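# Place two socket boards in tray, cover with frame

## Task

Place both of the short circuit boards that carry a black socket inside the flat black tray, then lay the clear frame over the tray so that it rests on the tray's rim; afterwards release everything and move the grippers away.

## Robot and tools

Robot: two 6-joint arms, left_arm and right_arm, each with a parallel two-finger gripper and a wrist camera. Bases in the scene frame: left_arm at (-0.018, +0.304, 0) m, quat_wxyz (+0.995, 0, 0, -0.099); right_arm at (+0.020, -0.319, 0) m, quat_wxyz (+1.000, 0, 0, +0.017). The names left and right refer to the arms, not to image sides.

Scene frame: origin on the table surface midway between the arms, +z up, +x outward over the table, left_arm on the +y side. Gripper fingers extend along the gripper's +z axis and close along its y axis. The reported end_effector_position is the pinch point between the pads, roughly 1 cm short of the fingertips; it may be slightly wrong, especially when reaching far.

Tool execute_actions, argument actions: a list holding at most one item, or empty. An empty list ([]) commands nothing and just reports the state. An item with "rows" is a motion: rows is a list of 1 to 15 rows, and "steps" (1 to 15, default 15) is how many control steps of 1/30 s it lasts; each row covers one step and the final row repeats to fill any remaining steps. An item with only "steps" (up to 300) is a wait that counts from the previous result. Optional "pictures" (true/false) decides whether camera images come back; they do by default.

Each row is one list of 14 numbers, each in [-1, 1], always for both arms: left_arm waist, shoulder, elbow, wrist pitch, wrist yaw, wrist roll, opening, then right_arm in the same seven-number order. The six joint values are offsets in joint space, not poses: they are measured from the joint angles shown in the most recent result that lists them (before any such result, and for later calls inside the same reply, from the angles where the action begins). They are not relative to the previous row. Scale: 1.0 equals 1.202 rad for waist, 1.258 shoulder, 1.238 elbow, 2.073 wrist pitch, 2.022 for wrist yaw and for wrist roll. The opening value is absolute, not an offset: +1 fully open, -1 closed.

Joint ranges (rad): waist -2.618 to 3.054, shoulder 0.000 to 3.142, elbow 0.000 to 3.142, wrist pitch -1.571 to 1.571, wrist yaw -1.571 to 1.571, wrist roll -2.094 to 2.094. Real ends may differ by up to 0.036 rad. A request more than 0.036 rad beyond a range end is refused and nothing moves; smaller overshoots are clipped, and the result may say "joint sent to its limit" (possibly about an earlier action). Missing that line does not prove there is room left.

Motion limits: each step, a joint's target stays within a lead of its measured angle: 0.202 rad waist, 0.258 shoulder, 0.238 elbow, 0.573 wrist pitch, 0.522 wrist yaw and roll. If the targets would move the gripper more than 70 mm from where it is, all are pulled back proportionally. Big moves therefore need several actions.

Holding posture: sending all zeros does not freeze an arm; it returns it to the reference angles and arms can sag over time. To keep an arm still, in a reply's first call send the offset back to its desired angles, and zeros in later calls, enlarging the aim whenever a joint lags. Between commands the arms keep going toward the last row sent until motion nearly stops or a step is HELD; then only a new action moves them further. The simulation keeps running while you think.

Results: the state line gives, per arm, end_effector_position (m) and end_effector_quat_wxyz in the scene frame. Joint positions and Joint velocities list each arm's six joints (rad, rad/s) then the pad gap (m, m/s; 0.094 m fully open). grip_measured is the finger opening on the same scale as your opening command (each gripper may read off by about 1 mm). "joint command not followed" means a clearance check altered or blocked joint targets on some steps. HELD marks steps where your row was partly or wholly not sent. MOTOR HOT appears from 75 °C; OVER-TEMPERATURE FAULT reports an arm stop (at 90 °C for 10 s; at 100 °C the arm and gripper go limp and it falls). Avoid long heavy holds.

Gripping: away from ±1, fingers go to where grip_measured equals your command. To hold, command about 0.03 below the current grip_measured; a smaller gap grips more gently. Pads push roughly 50 to 62 N, less on very thin parts (under ~2 mm) and briefly more at first contact. Expect occasional tugs on held parts or nudges to loose objects.

zoom_image: camera (cam_head_left, cam_head_right, cam_high, cam_low, cam_left_wrist, cam_right_wrist) and region [x0, y0, x1, y1] in pixels of that camera's latest full 504x504 image, top-left origin, no larger than 504 by 504. Gives a sharper close-up; it does not move anything. Calibration (K, distortion, T_world_to_cam) is supplied per camera and may be off by a few degrees and millimetres.

read_manual: optional section "licences"; returns URDF licence text only.

finished_scene: argument scene, the integer number of the current scene.

Avoid: knocking or placing anything off the table (automatic failure), arms colliding or pressing on each other, dropping, slipping, slamming or shoving objects hard. Finish by opening the grippers and lifting away from the tray and frame.

Each tool is called after "Request:" by a JSON object that holds its "fn" and its "kwargs".

## Session

Request:
{"fn": "execute_actions", "kwargs": {"actions": []}}

Scene clock: 0.00 s of 6000.00 s.
left_arm: end_effector_position=(+0.0424, -0.0227, +0.1877) grip_measured=+1.000 end_effector_quat_wxyz=(-0.045, +0.094, +0.994, -0.036) | right_arm: end_effector_position=(+0.5609, -0.5299, +0.3468) grip_measured=+1.000 end_effector_quat_wxyz=(+0.258, +0.689, +0.459, +0.498)
Joint positions: left_arm=[-1.136  1.788  1.782 -1.525  0.108 -1.148  0.094] | right_arm=[-0.583  2.058  2.196 -0.607 -0.603  1.796  0.094]
Joint velocities: left_arm=[-0.012 -0.012 -0.002 -0.022 -0.051  0.007  0.   ] | right_arm=[-0.012 -0.012 -0.007 -0.037 -0.037 -0.037  0.   ]

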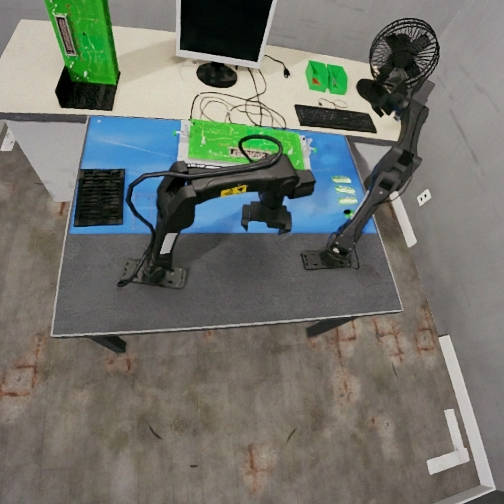

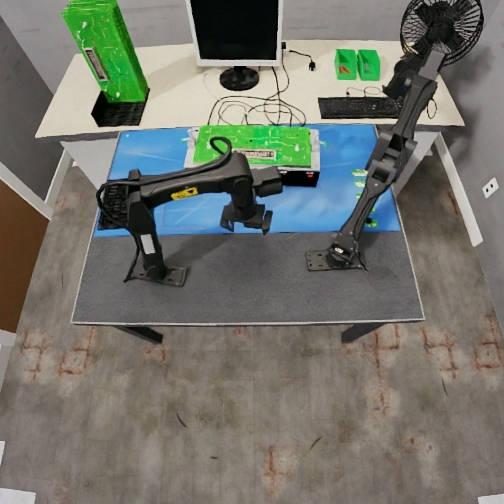

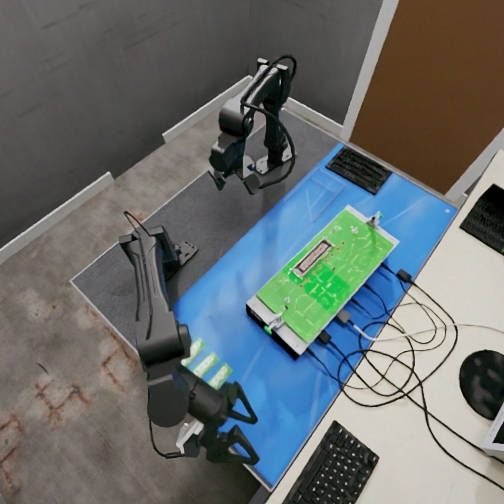

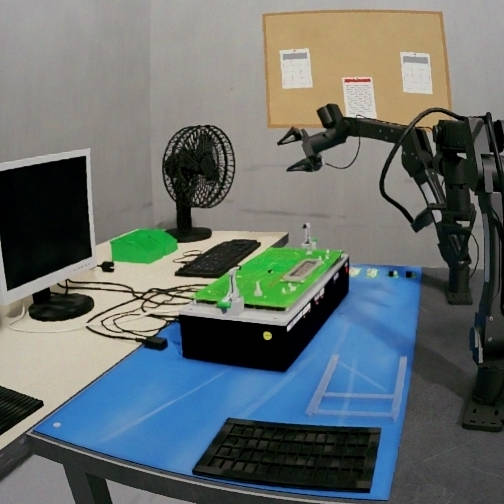

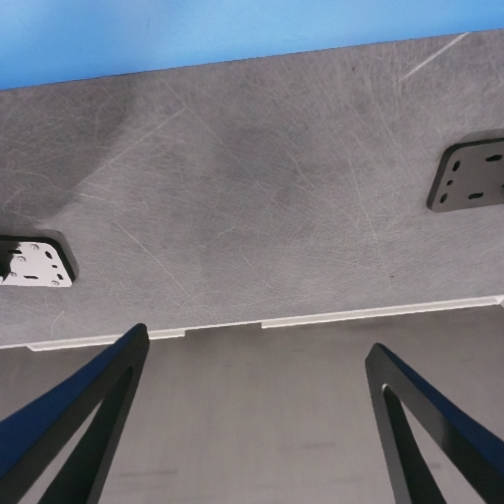

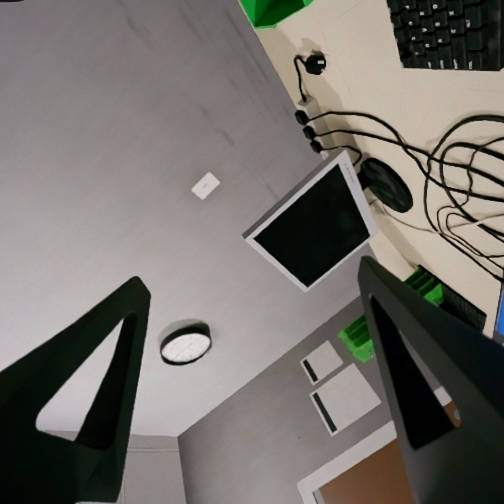

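Request:
{"fn": "zoom_image", "kwargs": {"camera": "cam_head_left", "region": [300, 160, 400, 240]}}

Request:
{"fn": "zoom_image", "kwargs": {"camera": "cam_low", "region": [180, 330, 440, 504]}}

Request:
{"fn": "zoom_image", "kwargs": {"camera": "cam_high", "region": [270, 130, 410, 240]}}

Request:
{"fn": "zoom_image", "kwargs": {"camera": "cam_low", "region": [340, 250, 440, 300]}}

Region (300, 160, 400, 240) of cam_head_left's 504x504 image, scaled by 5.040, with more detail than that image has; it fills the top 403 rows of this view, and the rest is white.

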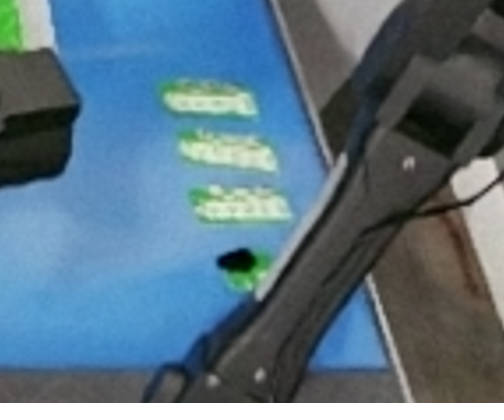

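Region (180, 330, 440, 504) of cam_low's 504x504 image, scaled by 1.938, with more detail than that image has; it fills the top 337 rows of this view, and the rest is white.

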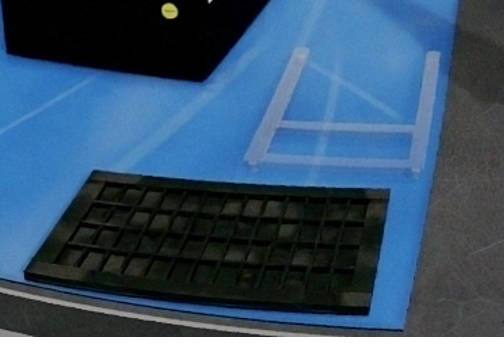

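Region (270, 130, 410, 240) of cam_high's 504x504 image, scaled by 3.600, with more detail than that image has; it fills the top 396 rows of this view, and the rest is white.

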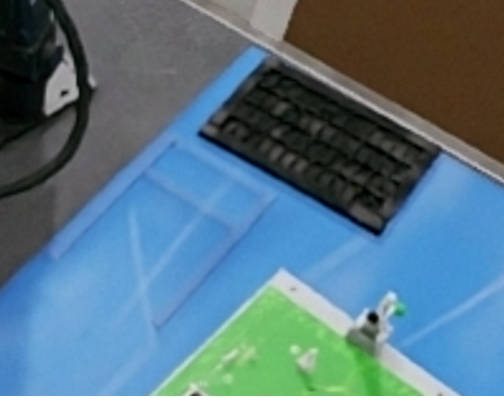

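Region (340, 250, 440, 300) of cam_low's 504x504 image, scaled by 5.040, with more detail than that image has.

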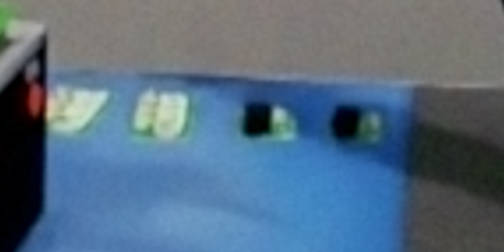

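Request:
{"fn": "execute_actions", "kwargs": {"actions": [{"rows":[[0,-0.285,-0.42,0.058,-0.053,0.57,1,-0.17,-0.5,-0.6,-0.2,0.3,-1,1]]}], "pictures": false}}

Request:
{"fn": "execute_actions", "kwargs": {"actions": [{"steps":30}], "pictures": false}}

Scene clock: 31.67 s of 6000.00 s.
left_arm: end_effector_position=(+0.0342, +0.0827, +0.1497) grip_measured=+1.000 end_effector_quat_wxyz=(-0.015, +0.586, +0.810, +0.003) | right_arm: end_effector_position=(+0.3016, -0.5671, +0.2412) grip_measured=+1.000 end_effector_quat_wxyz=(+0.295, +0.674, +0.676, +0.045)
Joint positions: left_arm=[-1.136  1.429  1.261 -1.429  0.014 -0.083  0.094] | right_arm=[-0.793  1.461  1.48  -0.988 -0.072  0.831  0.094]
Joint velocities: left_arm=[-0.022 -0.032  0.002  0.095 -0.022  0.505  0.   ] | right_arm=[ 0.007 -0.764 -0.447 -0.799  0.462 -2.777  0.   ]
Steps of this call (steps 1 to 90: nothing new was sent; then 28.17 s passed at rest; steps 91 to 105: all 15 steps of this action). Readings (joint positions):
91: left_arm=[-1.136 1.753 1.730 -1.480 0.095 -1.069] | right_arm=[-0.587 2.046 2.178 -0.615 -0.575 1.762]
92: left_arm=[-1.136 1.691 1.635 -1.434 0.078 -0.968] | right_arm=[-0.596 2.021 2.141 -0.644 -0.535 1.720]
94: left_arm=[-1.136 1.545 1.453 -1.419 0.054 -0.770] | right_arm=[-0.632 1.965 2.064 -0.706 -0.453 1.634]
98: left_arm=[-1.136 1.421 1.278 -1.457 0.028 -0.383] | right_arm=[-0.729 1.820 1.871 -0.810 -0.283 1.417]
105: the state above

Scene clock: 32.67 s of 6000.00 s.
left_arm: end_effector_position=(+0.0355, +0.0811, +0.1496) grip_measured=+1.000 end_effector_quat_wxyz=(-0.011, +0.617, +0.787, +0.003) | right_arm: end_effector_position=(+0.2842, -0.5677, +0.2396) grip_measured=+1.000 end_effector_quat_wxyz=(+0.253, +0.255, +0.924, -0.133)
Joint positions: left_arm=[-1.136  1.429  1.261 -1.422  0.009 -0.005  0.094] | right_arm=[-0.793  1.434  1.464 -1.022 -0.002 -0.218  0.094]
Joint velocities: left_arm=[-0.037  0.027  0.002 -0.081 -0.022  0.037  0.   ] | right_arm=[-0.007  0.007 -0.002 -0.007 -0.022  0.022  0.   ]
Steps of this call (steps 1 to 30: the robot went on to your last target). Readings (joint positions):
1: left_arm=[-1.136 1.429 1.261 -1.427 0.013 -0.067] | right_arm=[-0.793 1.442 1.471 -1.009 -0.058 0.734]
2: left_arm=[-1.136 1.429 1.261 -1.426 0.012 -0.055] | right_arm=[-0.793 1.435 1.470 -1.019 -0.047 0.635]
4: left_arm=[-1.136 1.429 1.261 -1.424 0.011 -0.037] | right_arm=[-0.793 1.434 1.470 -1.020 -0.032 0.437]
8: left_arm=[-1.136 1.429 1.261 -1.423 0.010 -0.018] | right_arm=[-0.793 1.434 1.464 -1.022 -0.016 0.075]
30: the state above

Request:
{"fn": "execute_actions", "kwargs": {"actions": [{"rows":[[1,0,0,0.01,0,0,1,-0.1,0,-0.16,-0.185,0,-0.3,1]]}], "pictures": false}}

Request:
{"fn": "execute_actions", "kwargs": {"actions": [{"steps":25}]}}

Scene clock: 36.10 s of 6000.00 s.
left_arm: end_effector_position=(+0.2088, +0.2377, +0.1496) grip_measured=+1.000 end_effector_quat_wxyz=(+0.003, +0.138, +0.990, -0.007) | right_arm: end_effector_position=(+0.1718, -0.5004, +0.1468) grip_measured=+1.000 end_effector_quat_wxyz=(-0.001, +0.042, +0.999, -0.001)
Joint positions: left_arm=[-0.082  1.429  1.261 -1.395  0.012 -0.003  0.094] | right_arm=[-0.909  1.437  1.256 -1.389  0.003 -0.789  0.094]
Joint velocities: left_arm=[ 2.098  0.002  0.007 -0.066 -0.066 -0.037  0.   ] | right_arm=[-0.012 -0.007 -0.007 -0.11   0.022 -0.212  0.   ]
Steps of this call (steps 1 to 15: the robot went on to your last target; steps 16 to 88: nothing new was sent; steps 89 to 103: all 15 steps of this action). Readings (joint positions):
89: left_arm=[-1.112 1.429 1.261 -1.422 0.021 -0.004] | right_arm=[-0.800 1.433 1.453 -1.030 -0.005 -0.267]
90: left_arm=[-1.055 1.429 1.261 -1.419 0.026 -0.003] | right_arm=[-0.815 1.430 1.432 -1.056 -0.007 -0.326]
92: left_arm=[-0.909 1.429 1.261 -1.410 0.024 -0.003] | right_arm=[-0.855 1.430 1.370 -1.130 -0.006 -0.453]
96: left_arm=[-0.609 1.429 1.261 -1.399 0.017 -0.003] | right_arm=[-0.908 1.435 1.263 -1.309 0.003 -0.667]
103: the state above

Scene clock: 36.93 s of 6000.00 s.
left_arm: end_effector_position=(+0.2167, +0.2756, +0.1496) grip_measured=+1.000 end_effector_quat_wxyz=(+0.004, +0.060, +0.998, -0.001) | right_arm: end_effector_position=(+0.1702, -0.4985, +0.1468) grip_measured=+1.000 end_effector_quat_wxyz=(-0.004, +0.027, +1.000, +0.003)
Joint positions: left_arm=[ 0.074  1.429  1.261 -1.394  0.002 -0.003  0.094] | right_arm=[-0.909  1.437  1.256 -1.399  0.003 -0.82   0.094]
Joint velocities: left_arm=[ 0.002 -0.002 -0.002  0.095 -0.037 -0.007  0.   ] | right_arm=[ 0.022 -0.032  0.007 -0.007  0.007 -0.007  0.   ]
Steps of this call (steps 1 to 25: the robot went on to your last target). Readings (joint positions):
1: left_arm=[-0.014 1.429 1.261 -1.394 0.009 -0.003] | right_arm=[-0.909 1.437 1.256 -1.392 0.003 -0.795]
2: left_arm=[0.037 1.429 1.261 -1.394 0.004 -0.003] | right_arm=[-0.909 1.437 1.256 -1.394 0.003 -0.800]
4: left_arm=[0.076 1.429 1.261 -1.394 -0.003 -0.003] | right_arm=[-0.909 1.437 1.256 -1.396 0.003 -0.807]
8: left_arm=[0.074 1.429 1.261 -1.394 0.000 -0.003] | right_arm=[-0.909 1.437 1.256 -1.399 0.003 -0.815]
25: the state above
camera_calibration (this result's frames):
cam_left_wrist: T_world_to_cam=[[-0.0216352, -0.999386, -0.027571, 0.28897], [-0.844617, 0.0035152, 0.53536, 0.149693], [-0.534934, 0.0348695, -0.844174, 0.327799], [0, 0, 0, 1]] pos_world=[0.308036, 0.276836, 0.204546]
cam_right_wrist: T_world_to_cam=[[-0.206554, -0.978309, -0.0157252, -0.452915], [-0.693533, 0.135053, 0.707653, 0.0969604], [-0.690179, 0.157074, -0.706385, 0.408166], [0, 0, 0, 1]] pos_world=[0.255402, -0.520298, 0.212586]

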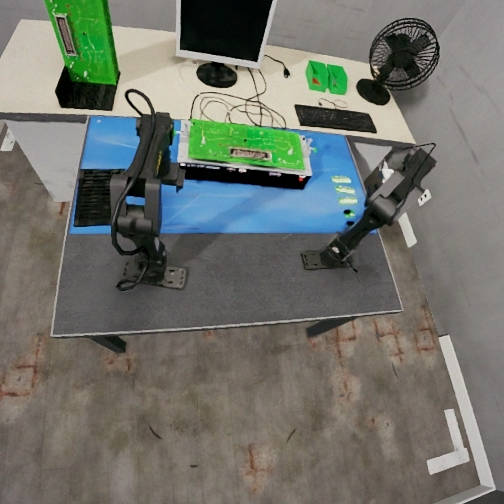

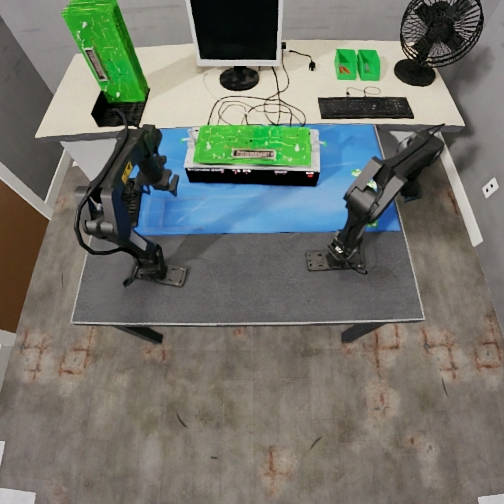

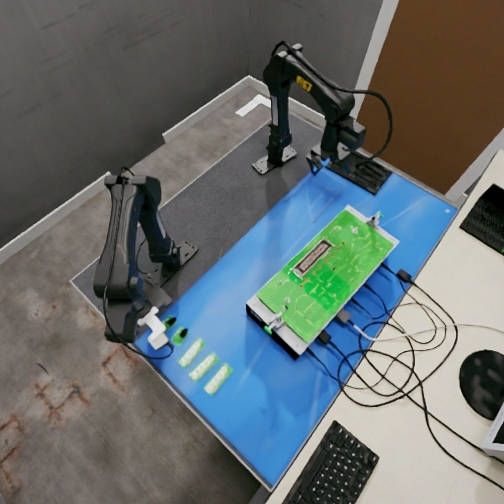

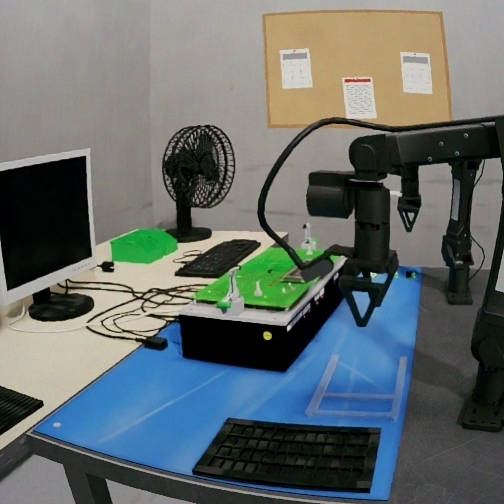

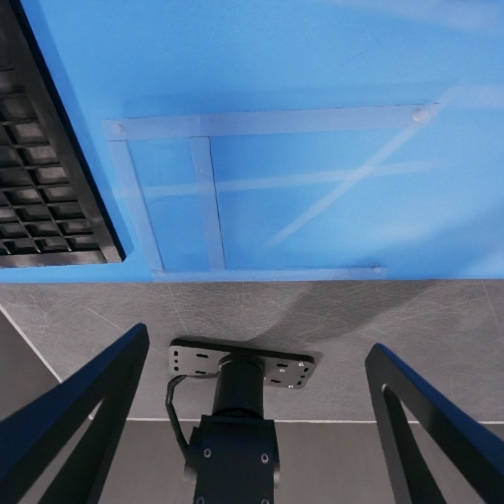

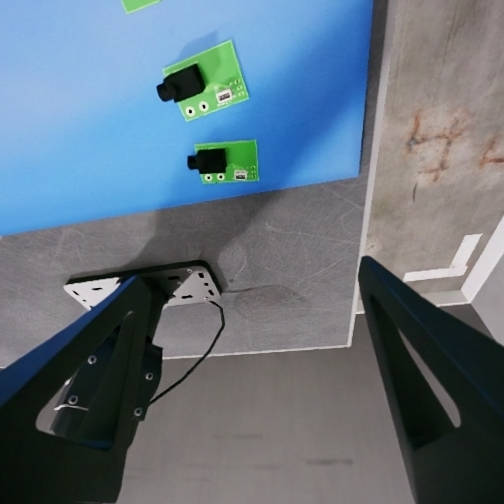

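Request:
{"fn": "execute_actions", "kwargs": {"actions": [{"rows":[[0,0,0,0,0,0,1,0.08,-0.05,-0.35,0.186,0,0.865,-0.3]]}], "pictures": false}}

Request:
{"fn": "execute_actions", "kwargs": {"actions": [{"steps":20}]}}

Request:
{"fn": "zoom_image", "kwargs": {"camera": "cam_low", "region": [290, 340, 430, 440]}}

Scene clock: 58.37 s of 6000.00 s.
left_arm: end_effector_position=(+0.2167, +0.2756, +0.1496) grip_measured=+1.000 end_effector_quat_wxyz=(+0.004, +0.060, +0.998, -0.001) | right_arm: end_effector_position=(+0.1577, -0.4554, +0.0443) grip_measured=-0.297 end_effector_quat_wxyz=(-0.030, +0.646, +0.763, +0.001)
Joint positions: left_arm=[ 0.074  1.429  1.261 -1.394  0.002 -0.003  0.094] | right_arm=[-0.816  1.388  0.8   -1.044  0.002  0.625  0.033]
Joint velocities: left_arm=[-0.002  0.017 -0.017 -0.022 -0.007 -0.007  0.   ] | right_arm=[-0.032 -0.002 -0.002  0.139 -0.037  2.     0.   ]
Steps of this call (steps 1 to 15: the robot went on to your last target; steps 16 to 90: nothing new was sent; then 17.93 s passed at rest; steps 91 to 105: all 15 steps of this action). Readings (joint positions):
91: left_arm=[0.074 1.429 1.261 -1.394 0.002 -0.003] | right_arm=[-0.898 1.423 1.219 -1.344 0.008 -0.740]
92: left_arm=[0.074 1.429 1.261 -1.394 0.002 -0.003] | right_arm=[-0.874 1.399 1.150 -1.257 0.010 -0.638]
94: left_arm=[0.074 1.429 1.261 -1.394 0.002 -0.003] | right_arm=[-0.830 1.383 1.001 -1.151 0.005 -0.439]
98: left_arm=[0.074 1.429 1.261 -1.394 0.002 -0.003] | right_arm=[-0.816 1.388 0.806 -1.102 0.002 -0.041]
105: the state above

Scene clock: 59.03 s of 6000.00 s.
left_arm: end_effector_position=(+0.2167, +0.2756, +0.1496) grip_measured=+1.000 end_effector_quat_wxyz=(+0.004, +0.060, +0.998, -0.001) | right_arm: end_effector_position=(+0.1617, -0.4587, +0.0440) grip_measured=-0.297 end_effector_quat_wxyz=(-0.020, +0.752, +0.659, -0.001)
Joint positions: left_arm=[ 0.074  1.429  1.261 -1.394  0.002 -0.003  0.094] | right_arm=[-0.816  1.388  0.8   -1.023 -0.     0.921  0.033]
Joint velocities: left_arm=[-0.022 -0.007 -0.012 -0.022  0.037 -0.081  0.   ] | right_arm=[ 0.017  0.002 -0.002 -0.037  0.037  0.022 -0.001]
Steps of this call (steps 1 to 20: the robot went on to your last target). Readings (joint positions):
1: left_arm=[0.074 1.429 1.261 -1.394 0.002 -0.003] | right_arm=[-0.816 1.388 0.800 -1.040 0.002 0.685]
2: left_arm=[0.074 1.429 1.261 -1.394 0.002 -0.003] | right_arm=[-0.816 1.388 0.800 -1.037 0.002 0.733]
4: left_arm=[0.074 1.429 1.261 -1.394 0.002 -0.003] | right_arm=[-0.816 1.388 0.800 -1.032 0.002 0.802]
8: left_arm=[0.074 1.429 1.261 -1.394 0.002 -0.003] | right_arm=[-0.816 1.388 0.800 -1.027 0.001 0.874]
20: the state above
camera_calibration (this result's frames):
cam_left_wrist: T_world_to_cam=[[-0.0216352, -0.999386, -0.027571, 0.28897], [-0.844617, 0.0035152, 0.53536, 0.149693], [-0.534934, 0.0348695, -0.844174, 0.327799], [0, 0, 0, 1]] pos_world=[0.308036, 0.276836, 0.204546]
cam_right_wrist: T_world_to_cam=[[-0.959394, 0.281116, 0.0231837, 0.280298], [0.212575, 0.666554, 0.714505, 0.25535], [0.185405, 0.69042, -0.699246, 0.4262], [0, 0, 0, 1]] pos_world=[0.135616, -0.543258, 0.109072]

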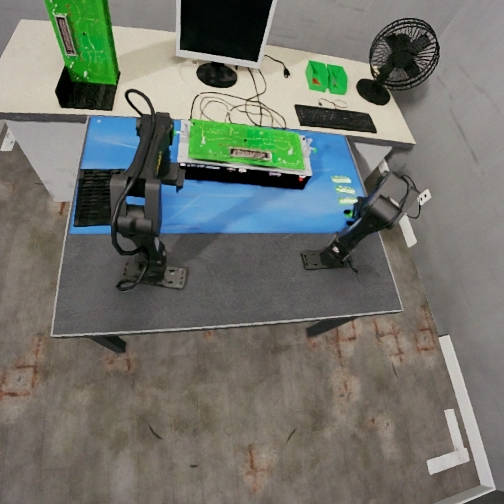

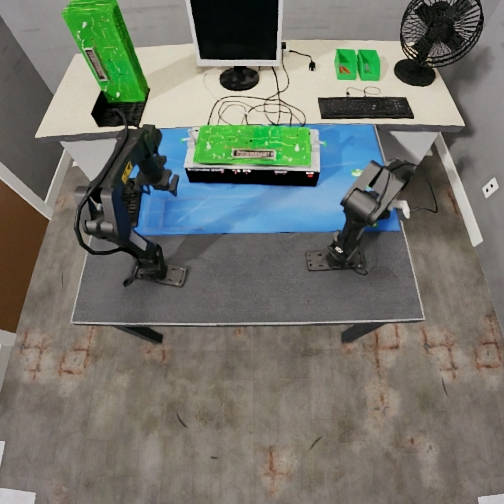

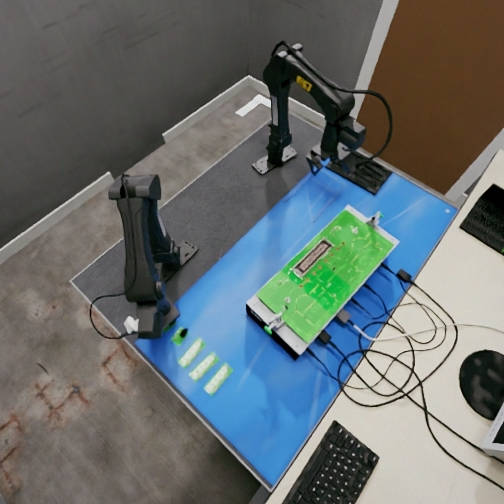

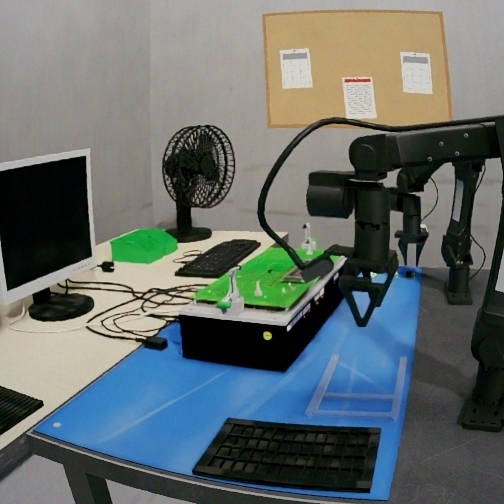

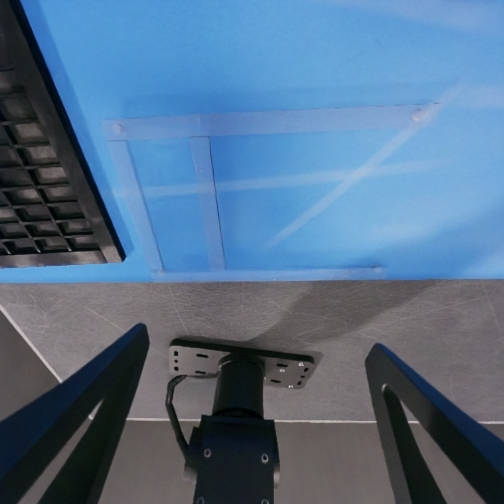

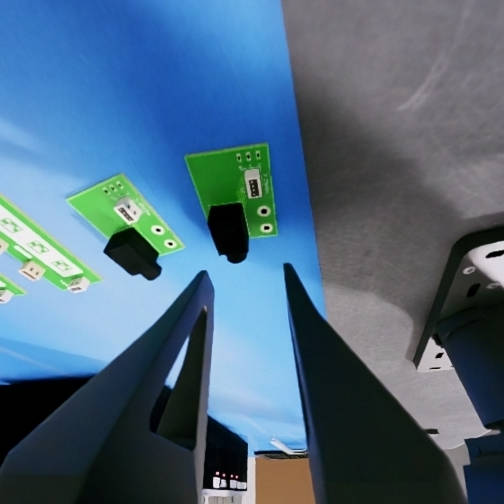

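Region (290, 340, 430, 440) of cam_low's 504x504 image, scaled by 3.600, with more detail than that image has; it fills the top 360 rows of this view, and the rest is white.

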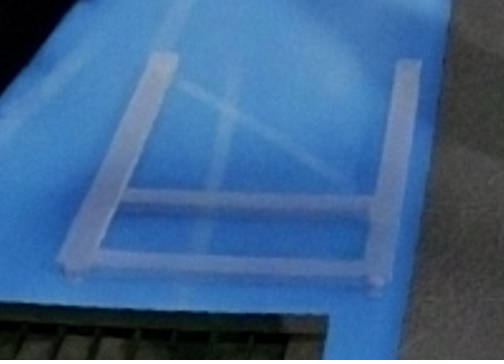

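Request:
{"fn": "execute_actions", "kwargs": {"actions": [{"rows":[[0,0,0,0,0,0,1,-0.024,0,0.015,0.028,0,-0.01,-0.35],[0,0,0,0,0,0,1,-0.024,0,0.015,0.028,0,-0.01,-0.35],[0,0,0,0,0,0,1,-0.024,0,0.015,0.028,0,-0.01,-0.35],[0,0,0,0,0,0,1,-0.024,0,0.015,0.028,0,-0.01,-0.35],[0,0,0,0,0,0,1,-0.024,0,0.015,0.028,0,-0.01,-0.35],[0,0,0,0,0,0,1,-0.024,0.01,0,0.045,0,-0.01,-0.35],[0,0,0,0,0,0,1,-0.024,0.02,-0.015,0.06,0,-0.01,-0.35],[0,0,0,0,0,0,1,-0.024,0.03,-0.025,0.07,0,-0.01,-0.35],[0,0,0,0,0,0,1,-0.024,0.04,-0.036,0.082,0,-0.01,-0.35]]}]}}

Scene clock: 70.57 s of 6000.00 s.
left_arm: end_effector_position=(+0.2167, +0.2756, +0.1496) grip_measured=+1.000 end_effector_quat_wxyz=(+0.004, +0.060, +0.998, -0.001) | right_arm: end_effector_position=(+0.1730, -0.4748, +0.0278) grip_measured=-0.347 end_effector_quat_wxyz=(+0.012, +0.753, +0.658, +0.002)
Joint positions: left_arm=[ 0.074  1.429  1.261 -1.394  0.002 -0.003  0.094] | right_arm=[-0.835  1.429  0.765 -0.882 -0.003  0.906  0.031]
Joint velocities: left_arm=[-0.002 -0.017 -0.017 -0.022  0.007 -0.051  0.   ] | right_arm=[-0.002 -0.002 -0.022  0.051  0.037  0.022  0.   ]
Steps of this call (steps 1 to 30: the robot went on to your last target; steps 31 to 90: nothing new was sent; then 8.03 s passed at rest; steps 91 to 105: all 15 steps of this action). Readings (joint positions):
91: left_arm=[0.074 1.429 1.261 -1.394 0.002 -0.003] | right_arm=[-0.819 1.388 0.800 -1.019 -0.002 0.921]
92: left_arm=[0.074 1.429 1.261 -1.394 0.002 -0.003] | right_arm=[-0.824 1.388 0.800 -1.011 -0.003 0.918]
94: left_arm=[0.074 1.429 1.261 -1.394 0.002 -0.003] | right_arm=[-0.833 1.388 0.800 -0.996 -0.003 0.913]
98: left_arm=[0.074 1.429 1.261 -1.394 0.002 -0.003] | right_arm=[-0.835 1.393 0.799 -0.957 -0.003 0.909]
105: the state above
camera_calibration (this result's frames):
cam_left_wrist: T_world_to_cam=[[-0.0216352, -0.999386, -0.027571, 0.28897], [-0.844617, 0.0035152, 0.53536, 0.149693], [-0.534934, 0.0348695, -0.844174, 0.327799], [0, 0, 0, 1]] pos_world=[0.308036, 0.276836, 0.204546]
cam_right_wrist: T_world_to_cam=[[-0.957917, 0.284902, -0.0350102, 0.299245], [0.181703, 0.696268, 0.694402, 0.295294], [0.222213, 0.658818, -0.718735, 0.403059], [0, 0, 0, 1]] pos_world=[0.143431, -0.556402, 0.0951162]

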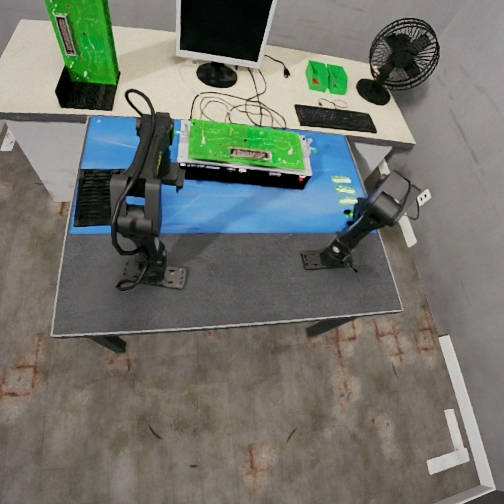

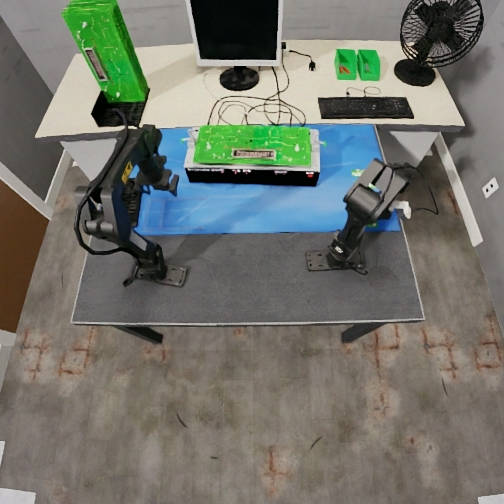

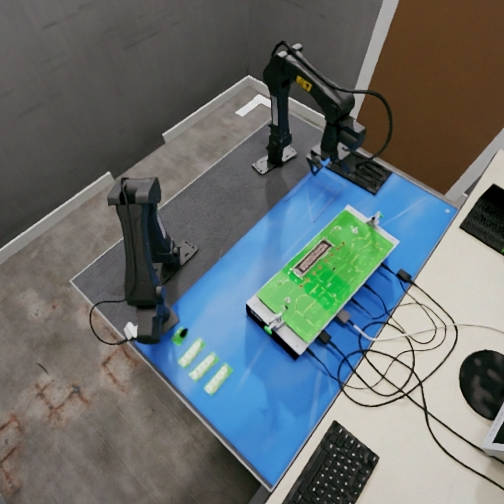

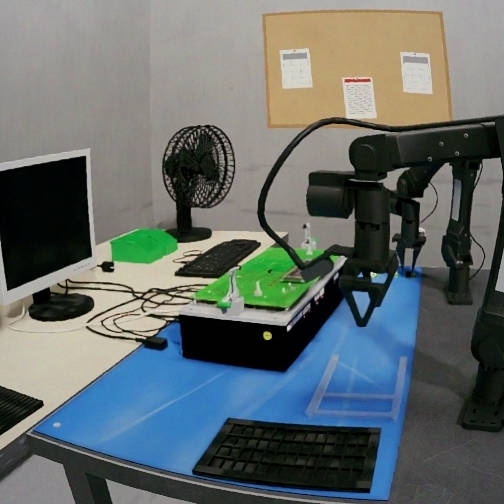

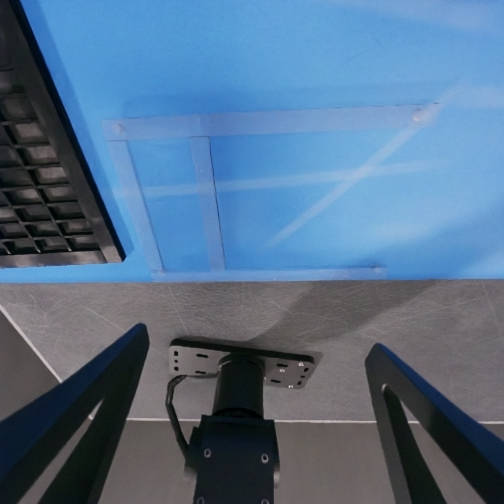

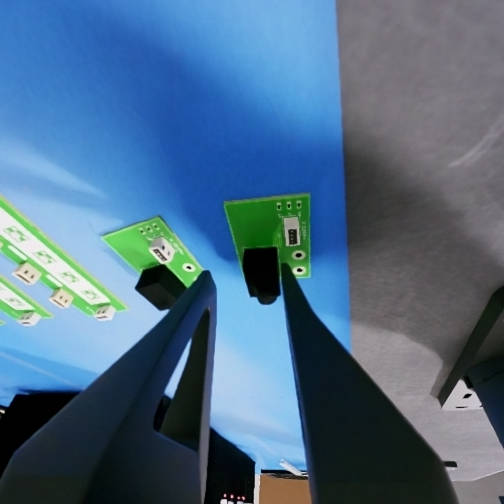

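Request:
{"fn": "execute_actions", "kwargs": {"actions": [{"rows":[[0,0,0,0,0,0,1,-0.025,0,-0.005,0,0,0,-0.35],[0,0,0,0,0,0,1,-0.025,0,-0.005,0,0,0,-0.35],[0,0,0,0,0,0,1,-0.025,0,-0.005,0,0,0,-0.35],[0,0,0,0,0,0,1,-0.025,0,-0.005,0,0,0,-0.35],[0,0,0,0,0,0,1,-0.025,0,-0.005,0,0,0,-0.35],[0,0,0,0,0,0,1,-0.025,0,-0.005,0,0,0,-0.35],[0,0,0,0,0,0,1,-0.025,0.01,-0.022,0.006,0,0,-0.35]]}]}}

Scene clock: 78.53 s of 6000.00 s.
left_arm: end_effector_position=(+0.2167, +0.2756, +0.1496) grip_measured=+1.000 end_effector_quat_wxyz=(+0.004, +0.060, +0.998, -0.001) | right_arm: end_effector_position=(+0.1687, -0.4759, +0.0243) grip_measured=-0.347 end_effector_quat_wxyz=(+0.011, +0.760, +0.650, +0.004)
Joint positions: left_arm=[ 0.074  1.429  1.261 -1.394  0.002 -0.003  0.094] | right_arm=[-0.855  1.429  0.749 -0.869 -0.006  0.906  0.031]
Joint velocities: left_arm=[ 0.012 -0.007 -0.002  0.007 -0.007 -0.022  0.   ] | right_arm=[-0.012  0.007 -0.002  0.007  0.007 -0.022 -0.001]
Steps of this call (steps 1 to 30: the robot went on to your last target; steps 31 to 90: nothing new was sent; then 4.47 s passed at rest; steps 91 to 105: all 15 steps of this action). Readings (joint positions):
91: left_arm=[0.074 1.429 1.261 -1.394 0.002 -0.003] | right_arm=[-0.838 1.429 0.764 -0.864 -0.005 0.906]
92: left_arm=[0.074 1.429 1.261 -1.394 0.002 -0.003] | right_arm=[-0.843 1.429 0.764 -0.865 -0.006 0.906]
94: left_arm=[0.074 1.429 1.261 -1.394 0.002 -0.003] | right_arm=[-0.853 1.429 0.764 -0.868 -0.006 0.906]
98: left_arm=[0.074 1.429 1.261 -1.394 0.002 -0.003] | right_arm=[-0.855 1.429 0.760 -0.869 -0.006 0.906]
105: the state above
camera_calibration (this result's frames):
cam_left_wrist: T_world_to_cam=[[-0.0216352, -0.999386, -0.027571, 0.28897], [-0.844617, 0.0035152, 0.53536, 0.149693], [-0.534934, 0.0348695, -0.844174, 0.327799], [0, 0, 0, 1]] pos_world=[0.308036, 0.276836, 0.204546]
cam_right_wrist: T_world_to_cam=[[-0.952076, 0.30391, -0.0345039, 0.3034], [0.194968, 0.689933, 0.697122, 0.293952], [0.235668, 0.656986, -0.716121, 0.399007], [0, 0, 0, 1]] pos_world=[0.137516, -0.557156, 0.0912858]

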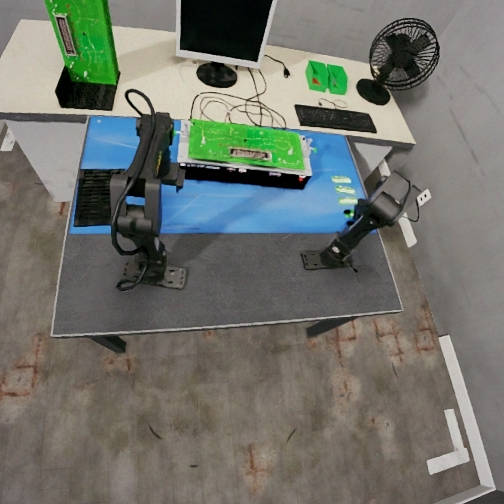

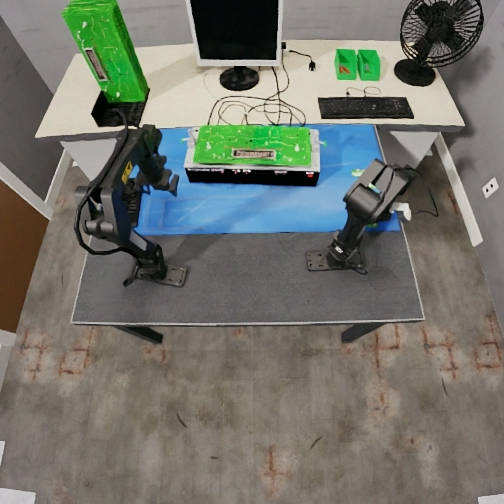

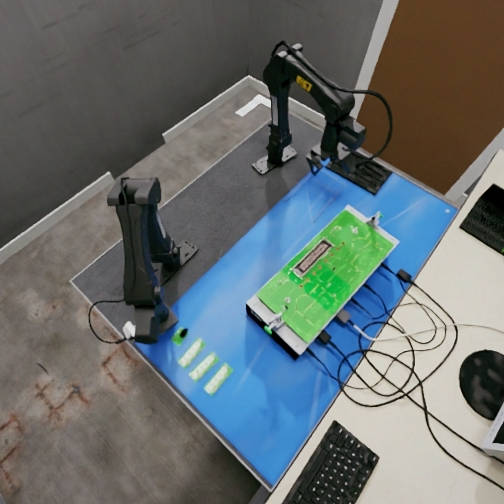

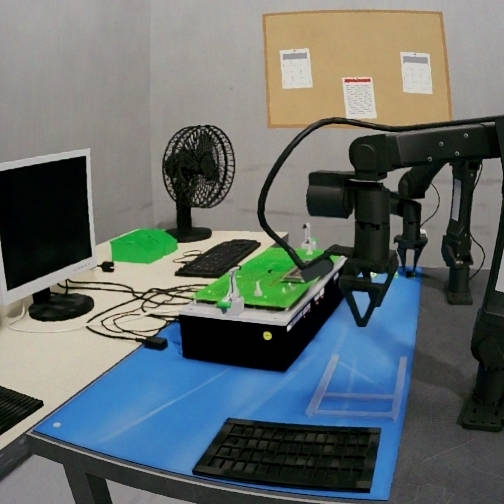

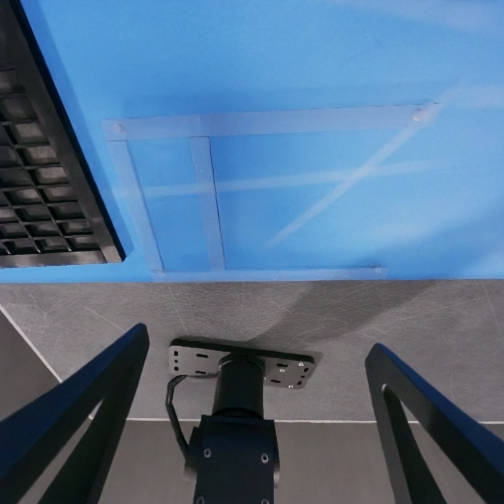

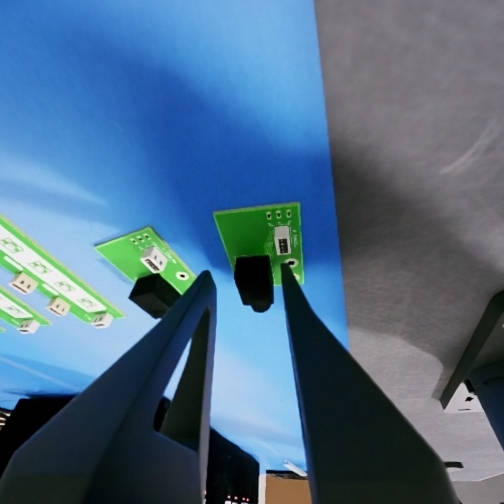

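Request:
{"fn": "execute_actions", "kwargs": {"actions": [{"rows":[[0,0,0,0,0,0,1,0,0.028,-0.02,0.005,0,0,-0.4]],"steps":12}], "pictures": false}}

Request:
{"fn": "execute_actions", "kwargs": {"actions": [{"rows":[[0,0,0,0,0,0,1,0,0,0,0,0,0,-0.55],[0,0,0,0,0,0,1,0,0,0,0,0,0,-0.6],[0,0,0,0,0,0,1,0,0,0,0,0,0,-0.65],[0,0,0,0,0,0,1,0,0,0,0,0,0,-0.7],[0,0,0,0,0,0,1,0,0,0,0,0,0,-0.75],[0,0,0,0,0,0,1,0,0,0,0,0,0,-0.8]],"steps":12}]}}

Scene clock: 86.93 s of 6000.00 s.
left_arm: end_effector_position=(+0.2167, +0.2756, +0.1496) grip_measured=+1.000 end_effector_quat_wxyz=(+0.004, +0.060, +0.998, -0.001) | right_arm: end_effector_position=(+0.1651, -0.4712, +0.0169) grip_measured=-0.397 end_effector_quat_wxyz=(-0.005, +0.760, +0.650, +0.005)
Joint positions: left_arm=[ 0.074  1.429  1.261 -1.394  0.002 -0.003  0.094] | right_arm=[-0.855  1.451  0.736 -0.865 -0.01   0.906  0.028]
Joint velocities: left_arm=[-0.002 -0.027  0.012 -0.037 -0.051 -0.007  0.   ] | right_arm=[-0.027 -0.017 -0.017 -0.081  0.007  0.007  0.   ]
Steps of this call (steps 1 to 15: the robot went on to your last target; steps 16 to 90: nothing new was sent; then 5.00 s passed at rest; steps 91 to 102: all 12 steps of this action). Readings (joint positions):
91: left_arm=[0.074 1.429 1.261 -1.394 0.002 -0.003] | right_arm=[-0.855 1.431 0.749 -0.869 -0.007 0.906]
92: left_arm=[0.074 1.429 1.261 -1.394 0.002 -0.003] | right_arm=[-0.855 1.436 0.749 -0.868 -0.007 0.906]
94: left_arm=[0.074 1.429 1.261 -1.394 0.002 -0.003] | right_arm=[-0.855 1.446 0.746 -0.866 -0.008 0.906]
98: left_arm=[0.074 1.429 1.261 -1.394 0.002 -0.003] | right_arm=[-0.855 1.451 0.736 -0.865 -0.009 0.906]
102: the state above

Scene clock: 87.33 s of 6000.00 s.
left_arm: end_effector_position=(+0.2167, +0.2756, +0.1496) grip_measured=+1.000 end_effector_quat_wxyz=(+0.004, +0.060, +0.998, -0.001) | right_arm: end_effector_position=(+0.1654, -0.4709, +0.0169) grip_measured=-0.681 end_effector_quat_wxyz=(-0.005, +0.760, +0.650, +0.006)
Joint positions: left_arm=[ 0.074  1.429  1.261 -1.394  0.002 -0.003  0.094] | right_arm=[-0.855  1.451  0.736 -0.865 -0.012  0.906  0.015]
Joint velocities: left_arm=[ 0.002  0.017  0.007 -0.007 -0.007 -0.081  0.   ] | right_arm=[ 0.002 -0.002 -0.002 -0.037 -0.022 -0.007 -0.001]
Steps of this call (steps 1 to 12: all 12 steps of this action). Readings (joint positions):
1: left_arm=[0.074 1.429 1.261 -1.394 0.002 -0.003] | right_arm=[-0.855 1.451 0.736 -0.865 -0.010 0.906]
2: left_arm=[0.074 1.429 1.261 -1.394 0.002 -0.003] | right_arm=[-0.855 1.451 0.736 -0.865 -0.011 0.906]
4: left_arm=[0.074 1.429 1.261 -1.394 0.002 -0.003] | right_arm=[-0.855 1.451 0.736 -0.865 -0.011 0.906]
8: left_arm=[0.074 1.429 1.261 -1.394 0.002 -0.003] | right_arm=[-0.855 1.451 0.736 -0.865 -0.012 0.906]
12: the state above
camera_calibration (this result's frames):
cam_left_wrist: T_world_to_cam=[[-0.0216352, -0.999386, -0.027571, 0.28897], [-0.844617, 0.0035152, 0.53536, 0.149693], [-0.534934, 0.0348695, -0.844174, 0.327799], [0, 0, 0, 1]] pos_world=[0.308036, 0.276836, 0.204546]
cam_right_wrist: T_world_to_cam=[[-0.952471, 0.304475, -0.00969128, 0.29835], [0.207213, 0.670874, 0.712033, 0.284995], [0.223298, 0.676182, -0.702079, 0.402032], [0, 0, 0, 1]] pos_world=[0.135342, -0.553883, 0.0822242]

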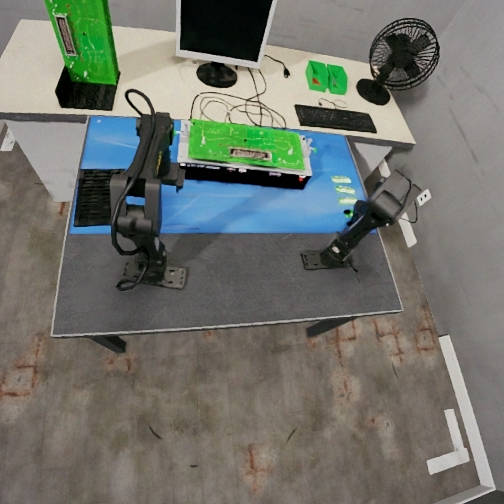

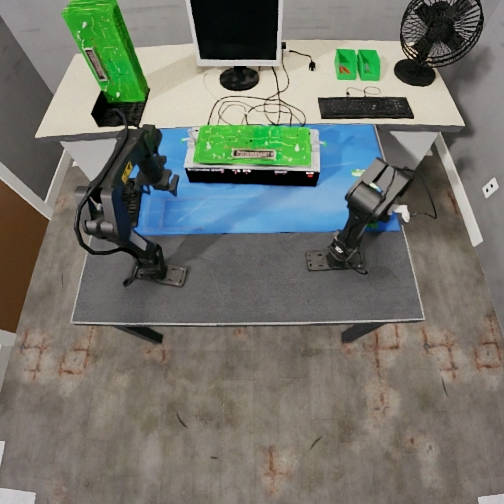

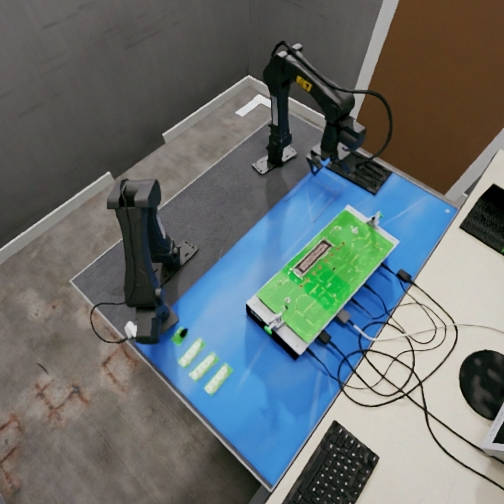

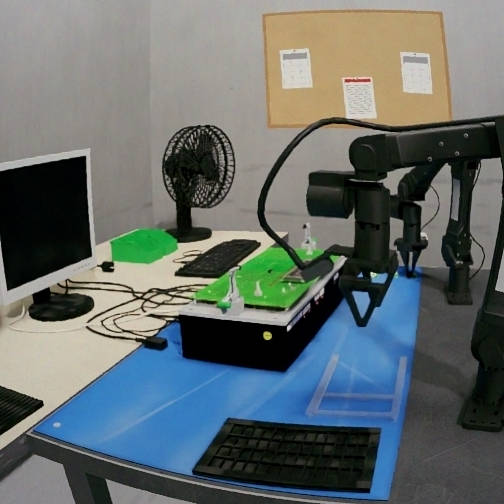

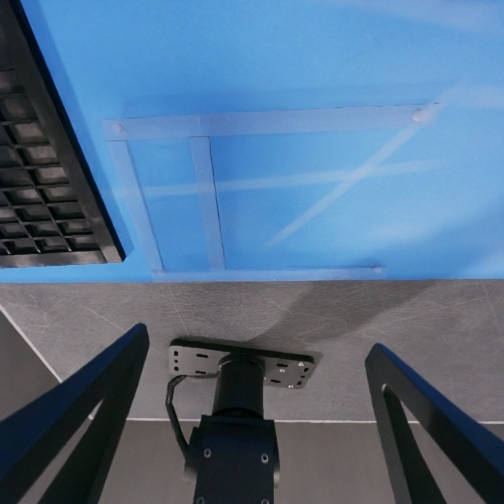

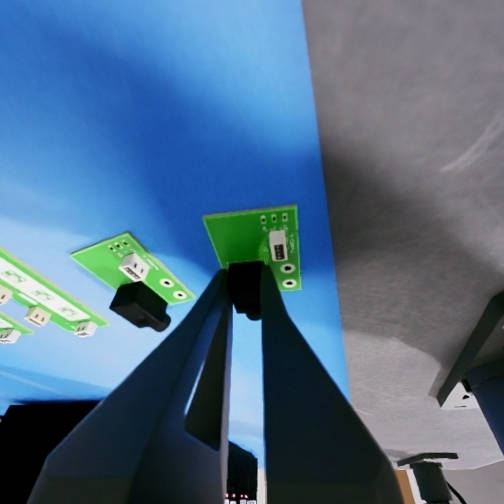

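Request:
{"fn": "execute_actions", "kwargs": {"actions": [{"rows":[[0,0,0,0,0,0,1,0,-0.02,0.04,-0.03,0,0,-0.73],[0,0,0,0,0,0,1,0,-0.04,0.07,-0.06,0,0,-0.73],[0,0,0,0,0,0,1,0,-0.06,0.11,-0.088,0,0,-0.73]],"steps":10}], "pictures": false}}

Request:
{"fn": "execute_actions", "kwargs": {"actions": [{"rows":[[0,0,0,0,0,0,1,1,0,0.01,0,0,-0.2,-0.73]]}], "pictures": false}}

Request:
{"fn": "execute_actions", "kwargs": {"actions": [{"rows":[[0,0,0,0,0,0,1,0.9,0,0.01,0,0,-0.25,-0.73]]}], "pictures": false}}

Scene clock: 101.93 s of 6000.00 s.
left_arm: end_effector_position=(+0.2167, +0.2756, +0.1496) grip_measured=+1.000 end_effector_quat_wxyz=(+0.004, +0.060, +0.998, -0.001) | right_arm: end_effector_position=(+0.1732, -0.4785, +0.0555) grip_measured=-0.681 end_effector_quat_wxyz=(+0.013, +0.760, +0.650, +0.008)
Joint positions: left_arm=[ 0.074  1.429  1.261 -1.394  0.002 -0.003  0.094] | right_arm=[-0.855  1.395  0.854 -1.003 -0.015  0.906  0.015]
Joint velocities: left_arm=[-0.007  0.012  0.007 -0.007 -0.081 -0.007  0.   ] | right_arm=[-0.017 -0.007  0.002 -0.198 -0.051  0.022  0.001]
Steps of this call (steps 1 to 15: the robot went on to your last target; steps 16 to 90: nothing new was sent; then 11.27 s passed at rest; steps 91 to 100: all 10 steps of this action). Readings (joint positions):
91: left_arm=[0.074 1.429 1.261 -1.394 0.002 -0.003] | right_arm=[-0.855 1.451 0.739 -0.872 -0.013 0.906]
92: left_arm=[0.074 1.429 1.261 -1.394 0.002 -0.003] | right_arm=[-0.855 1.450 0.748 -0.892 -0.014 0.906]
94: left_arm=[0.074 1.429 1.261 -1.394 0.002 -0.003] | right_arm=[-0.855 1.436 0.791 -0.955 -0.015 0.906]
98: left_arm=[0.074 1.429 1.261 -1.394 0.002 -0.003] | right_arm=[-0.855 1.397 0.851 -0.994 -0.015 0.906]
100: the state above

Scene clock: 102.43 s of 6000.00 s.
left_arm: end_effector_position=(+0.2167, +0.2756, +0.1496) grip_measured=+1.000 end_effector_quat_wxyz=(+0.004, +0.060, +0.998, -0.001) | right_arm: end_effector_position=(+0.2371, -0.2651, +0.0556) grip_measured=-0.681 end_effector_quat_wxyz=(+0.014, +0.147, +0.989, +0.015)
Joint positions: left_arm=[ 0.074  1.429  1.261 -1.394  0.002 -0.003  0.094] | right_arm=[ 0.19   1.395  0.854 -0.992 -0.018  0.521  0.015]
Joint velocities: left_arm=[-0.007 -0.012 -0.007  0.022 -0.022 -0.007  0.   ] | right_arm=[ 2.088 -0.022 -0.012  0.022 -0.022 -0.154  0.   ]
Steps of this call (steps 1 to 15: all 15 steps of this action). Readings (joint positions):
1: left_arm=[0.074 1.429 1.261 -1.394 0.002 -0.003] | right_arm=[-0.831 1.395 0.854 -1.009 -0.003 0.846]
2: left_arm=[0.074 1.429 1.261 -1.394 0.002 -0.003] | right_arm=[-0.773 1.395 0.854 -1.010 0.002 0.779]
4: left_arm=[0.074 1.429 1.261 -1.394 0.002 -0.003] | right_arm=[-0.627 1.395 0.854 -1.001 -0.003 0.680]
8: left_arm=[0.074 1.429 1.261 -1.394 0.002 -0.003] | right_arm=[-0.330 1.395 0.854 -0.993 -0.013 0.577]
15: the state above

Scene clock: 102.93 s of 6000.00 s.
left_arm: end_effector_position=(+0.2167, +0.2756, +0.1496) grip_measured=+1.000 end_effector_quat_wxyz=(+0.004, +0.060, +0.998, -0.001) | right_arm: end_effector_position=(+0.0757, -0.0998, +0.0558) grip_measured=-0.681 end_effector_quat_wxyz=(+0.009, -0.587, +0.809, +0.027)
Joint positions: left_arm=[ 0.074  1.429  1.261 -1.394  0.002 -0.003  0.094] | right_arm=[ 1.256  1.395  0.854 -0.982 -0.032  0.036  0.015]
Joint velocities: left_arm=[-0.002 -0.012  0.012  0.081  0.007 -0.037  0.   ] | right_arm=[ 0.867  0.017  0.017  0.022 -0.212 -0.139  0.   ]
Steps of this call (steps 1 to 15: all 15 steps of this action). Readings (joint positions):
1: left_arm=[0.074 1.429 1.261 -1.394 0.002 -0.003] | right_arm=[0.264 1.395 0.854 -0.992 -0.018 0.443]
2: left_arm=[0.074 1.429 1.261 -1.394 0.002 -0.003] | right_arm=[0.338 1.395 0.854 -0.990 -0.019 0.358]
4: left_arm=[0.074 1.429 1.261 -1.394 0.002 -0.003] | right_arm=[0.486 1.395 0.854 -0.985 -0.020 0.235]
8: left_arm=[0.074 1.429 1.261 -1.394 0.002 -0.003] | right_arm=[0.784 1.395 0.854 -0.982 -0.020 0.107]
15: the state above

Request:
{"fn": "execute_actions", "kwargs": {"actions": [{"rows":[[0,0,0,0,0,0,1,0.05,0.12,0.13,-0.01,0.016,-0.018,-0.73],[0,0,0,0,0,0,1,0.05,0.12,0.13,-0.01,0.016,-0.018,-0.73],[0,0,0,0,0,0,1,0.05,0.24,0.25,-0.02,0.016,-0.018,-0.73],[0,0,0,0,0,0,1,0.05,0.24,0.25,-0.02,0.016,-0.018,-0.73],[0,0,0,0,0,0,1,0.05,0.345,0.365,-0.02,0.016,-0.018,-0.73],[0,0,0,0,0,0,1,0.05,0.345,0.365,-0.02,0.016,-0.018,-0.73],[0,0,0,0,0,0,1,0.05,0.345,0.365,-0.02,0.016,-0.018,-0.73],[0,0,0,0,0,0,1,0.05,0.345,0.365,-0.02,0.016,-0.018,-0.73],[0,0,0,0,0,0,1,0.05,0.36,0.335,0.01,0.016,-0.018,-0.73],[0,0,0,0,0,0,1,0.05,0.36,0.335,0.01,0.016,-0.018,-0.73],[0,0,0,0,0,0,1,0.05,0.375,0.31,0.03,0.016,-0.018,-0.73]]}], "pictures": false}}

Request:
{"fn": "execute_actions", "kwargs": {"actions": [{"steps":12}], "pictures": false}}

Scene clock: 112.10 s of 6000.00 s.
left_arm: end_effector_position=(+0.2167, +0.2756, +0.1496) grip_measured=+1.000 end_effector_quat_wxyz=(+0.004, +0.060, +0.998, -0.001) | right_arm: end_effector_position=(+0.0929, +0.0058, +0.0324) grip_measured=-0.681 end_effector_quat_wxyz=(+0.003, -0.620, +0.785, +0.007)
Joint positions: left_arm=[ 0.074  1.429  1.261 -1.394  0.002 -0.003  0.094] | right_arm=[ 1.307  1.858  1.249 -0.948 -0.008  0.005  0.015]
Joint velocities: left_arm=[ 0.007  0.007  0.007  0.007 -0.081  0.007  0.   ] | right_arm=[ 0.012  0.027 -0.071  0.095  0.022 -0.007 -0.   ]
Steps of this call (steps 1 to 30: the robot went on to your last target; steps 31 to 90: nothing new was sent; then 5.67 s passed at rest; steps 91 to 105: all 15 steps of this action). Readings (joint positions):
91: left_arm=[0.074 1.429 1.261 -1.394 0.002 -0.003] | right_arm=[1.282 1.414 0.875 -1.008 -0.021 0.018]
92: left_arm=[0.074 1.429 1.261 -1.394 0.002 -0.003] | right_arm=[1.289 1.454 0.913 -1.027 -0.017 0.016]
94: left_arm=[0.074 1.429 1.261 -1.394 0.002 -0.003] | right_arm=[1.302 1.584 1.039 -1.052 -0.014 0.012]
98: left_arm=[0.074 1.429 1.261 -1.394 0.002 -0.003] | right_arm=[1.307 1.820 1.267 -1.001 -0.011 0.007]
105: the state above

Scene clock: 112.50 s of 6000.00 s.
left_arm: end_effector_position=(+0.2167, +0.2756, +0.1496) grip_measured=+1.000 end_effector_quat_wxyz=(+0.004, +0.060, +0.998, -0.001) | right_arm: end_effector_position=(+0.0934, +0.0077, +0.0312) grip_measured=-0.681 end_effector_quat_wxyz=(+0.006, -0.620, +0.784, +0.009)
Joint positions: left_arm=[ 0.074  1.429  1.261 -1.394  0.002 -0.003  0.094] | right_arm=[ 1.307  1.86   1.246 -0.936 -0.007  0.005  0.015]
Joint velocities: left_arm=[ 0.007 -0.002  0.002 -0.037 -0.037 -0.022  0.   ] | right_arm=[ 0.002 -0.002  0.007  0.037 -0.051  0.007 -0.   ]
Steps of this call (steps 1 to 12: the robot went on to your last target). Readings (joint positions):
1: left_arm=[0.074 1.429 1.261 -1.394 0.002 -0.003] | right_arm=[1.307 1.860 1.247 -0.947 -0.008 0.005]
2: left_arm=[0.074 1.429 1.261 -1.394 0.002 -0.003] | right_arm=[1.307 1.860 1.246 -0.946 -0.007 0.005]
4: left_arm=[0.074 1.429 1.261 -1.394 0.002 -0.003] | right_arm=[1.307 1.860 1.246 -0.943 -0.007 0.005]
8: left_arm=[0.074 1.429 1.261 -1.394 0.002 -0.003] | right_arm=[1.307 1.860 1.246 -0.938 -0.007 0.005]
12: the state above


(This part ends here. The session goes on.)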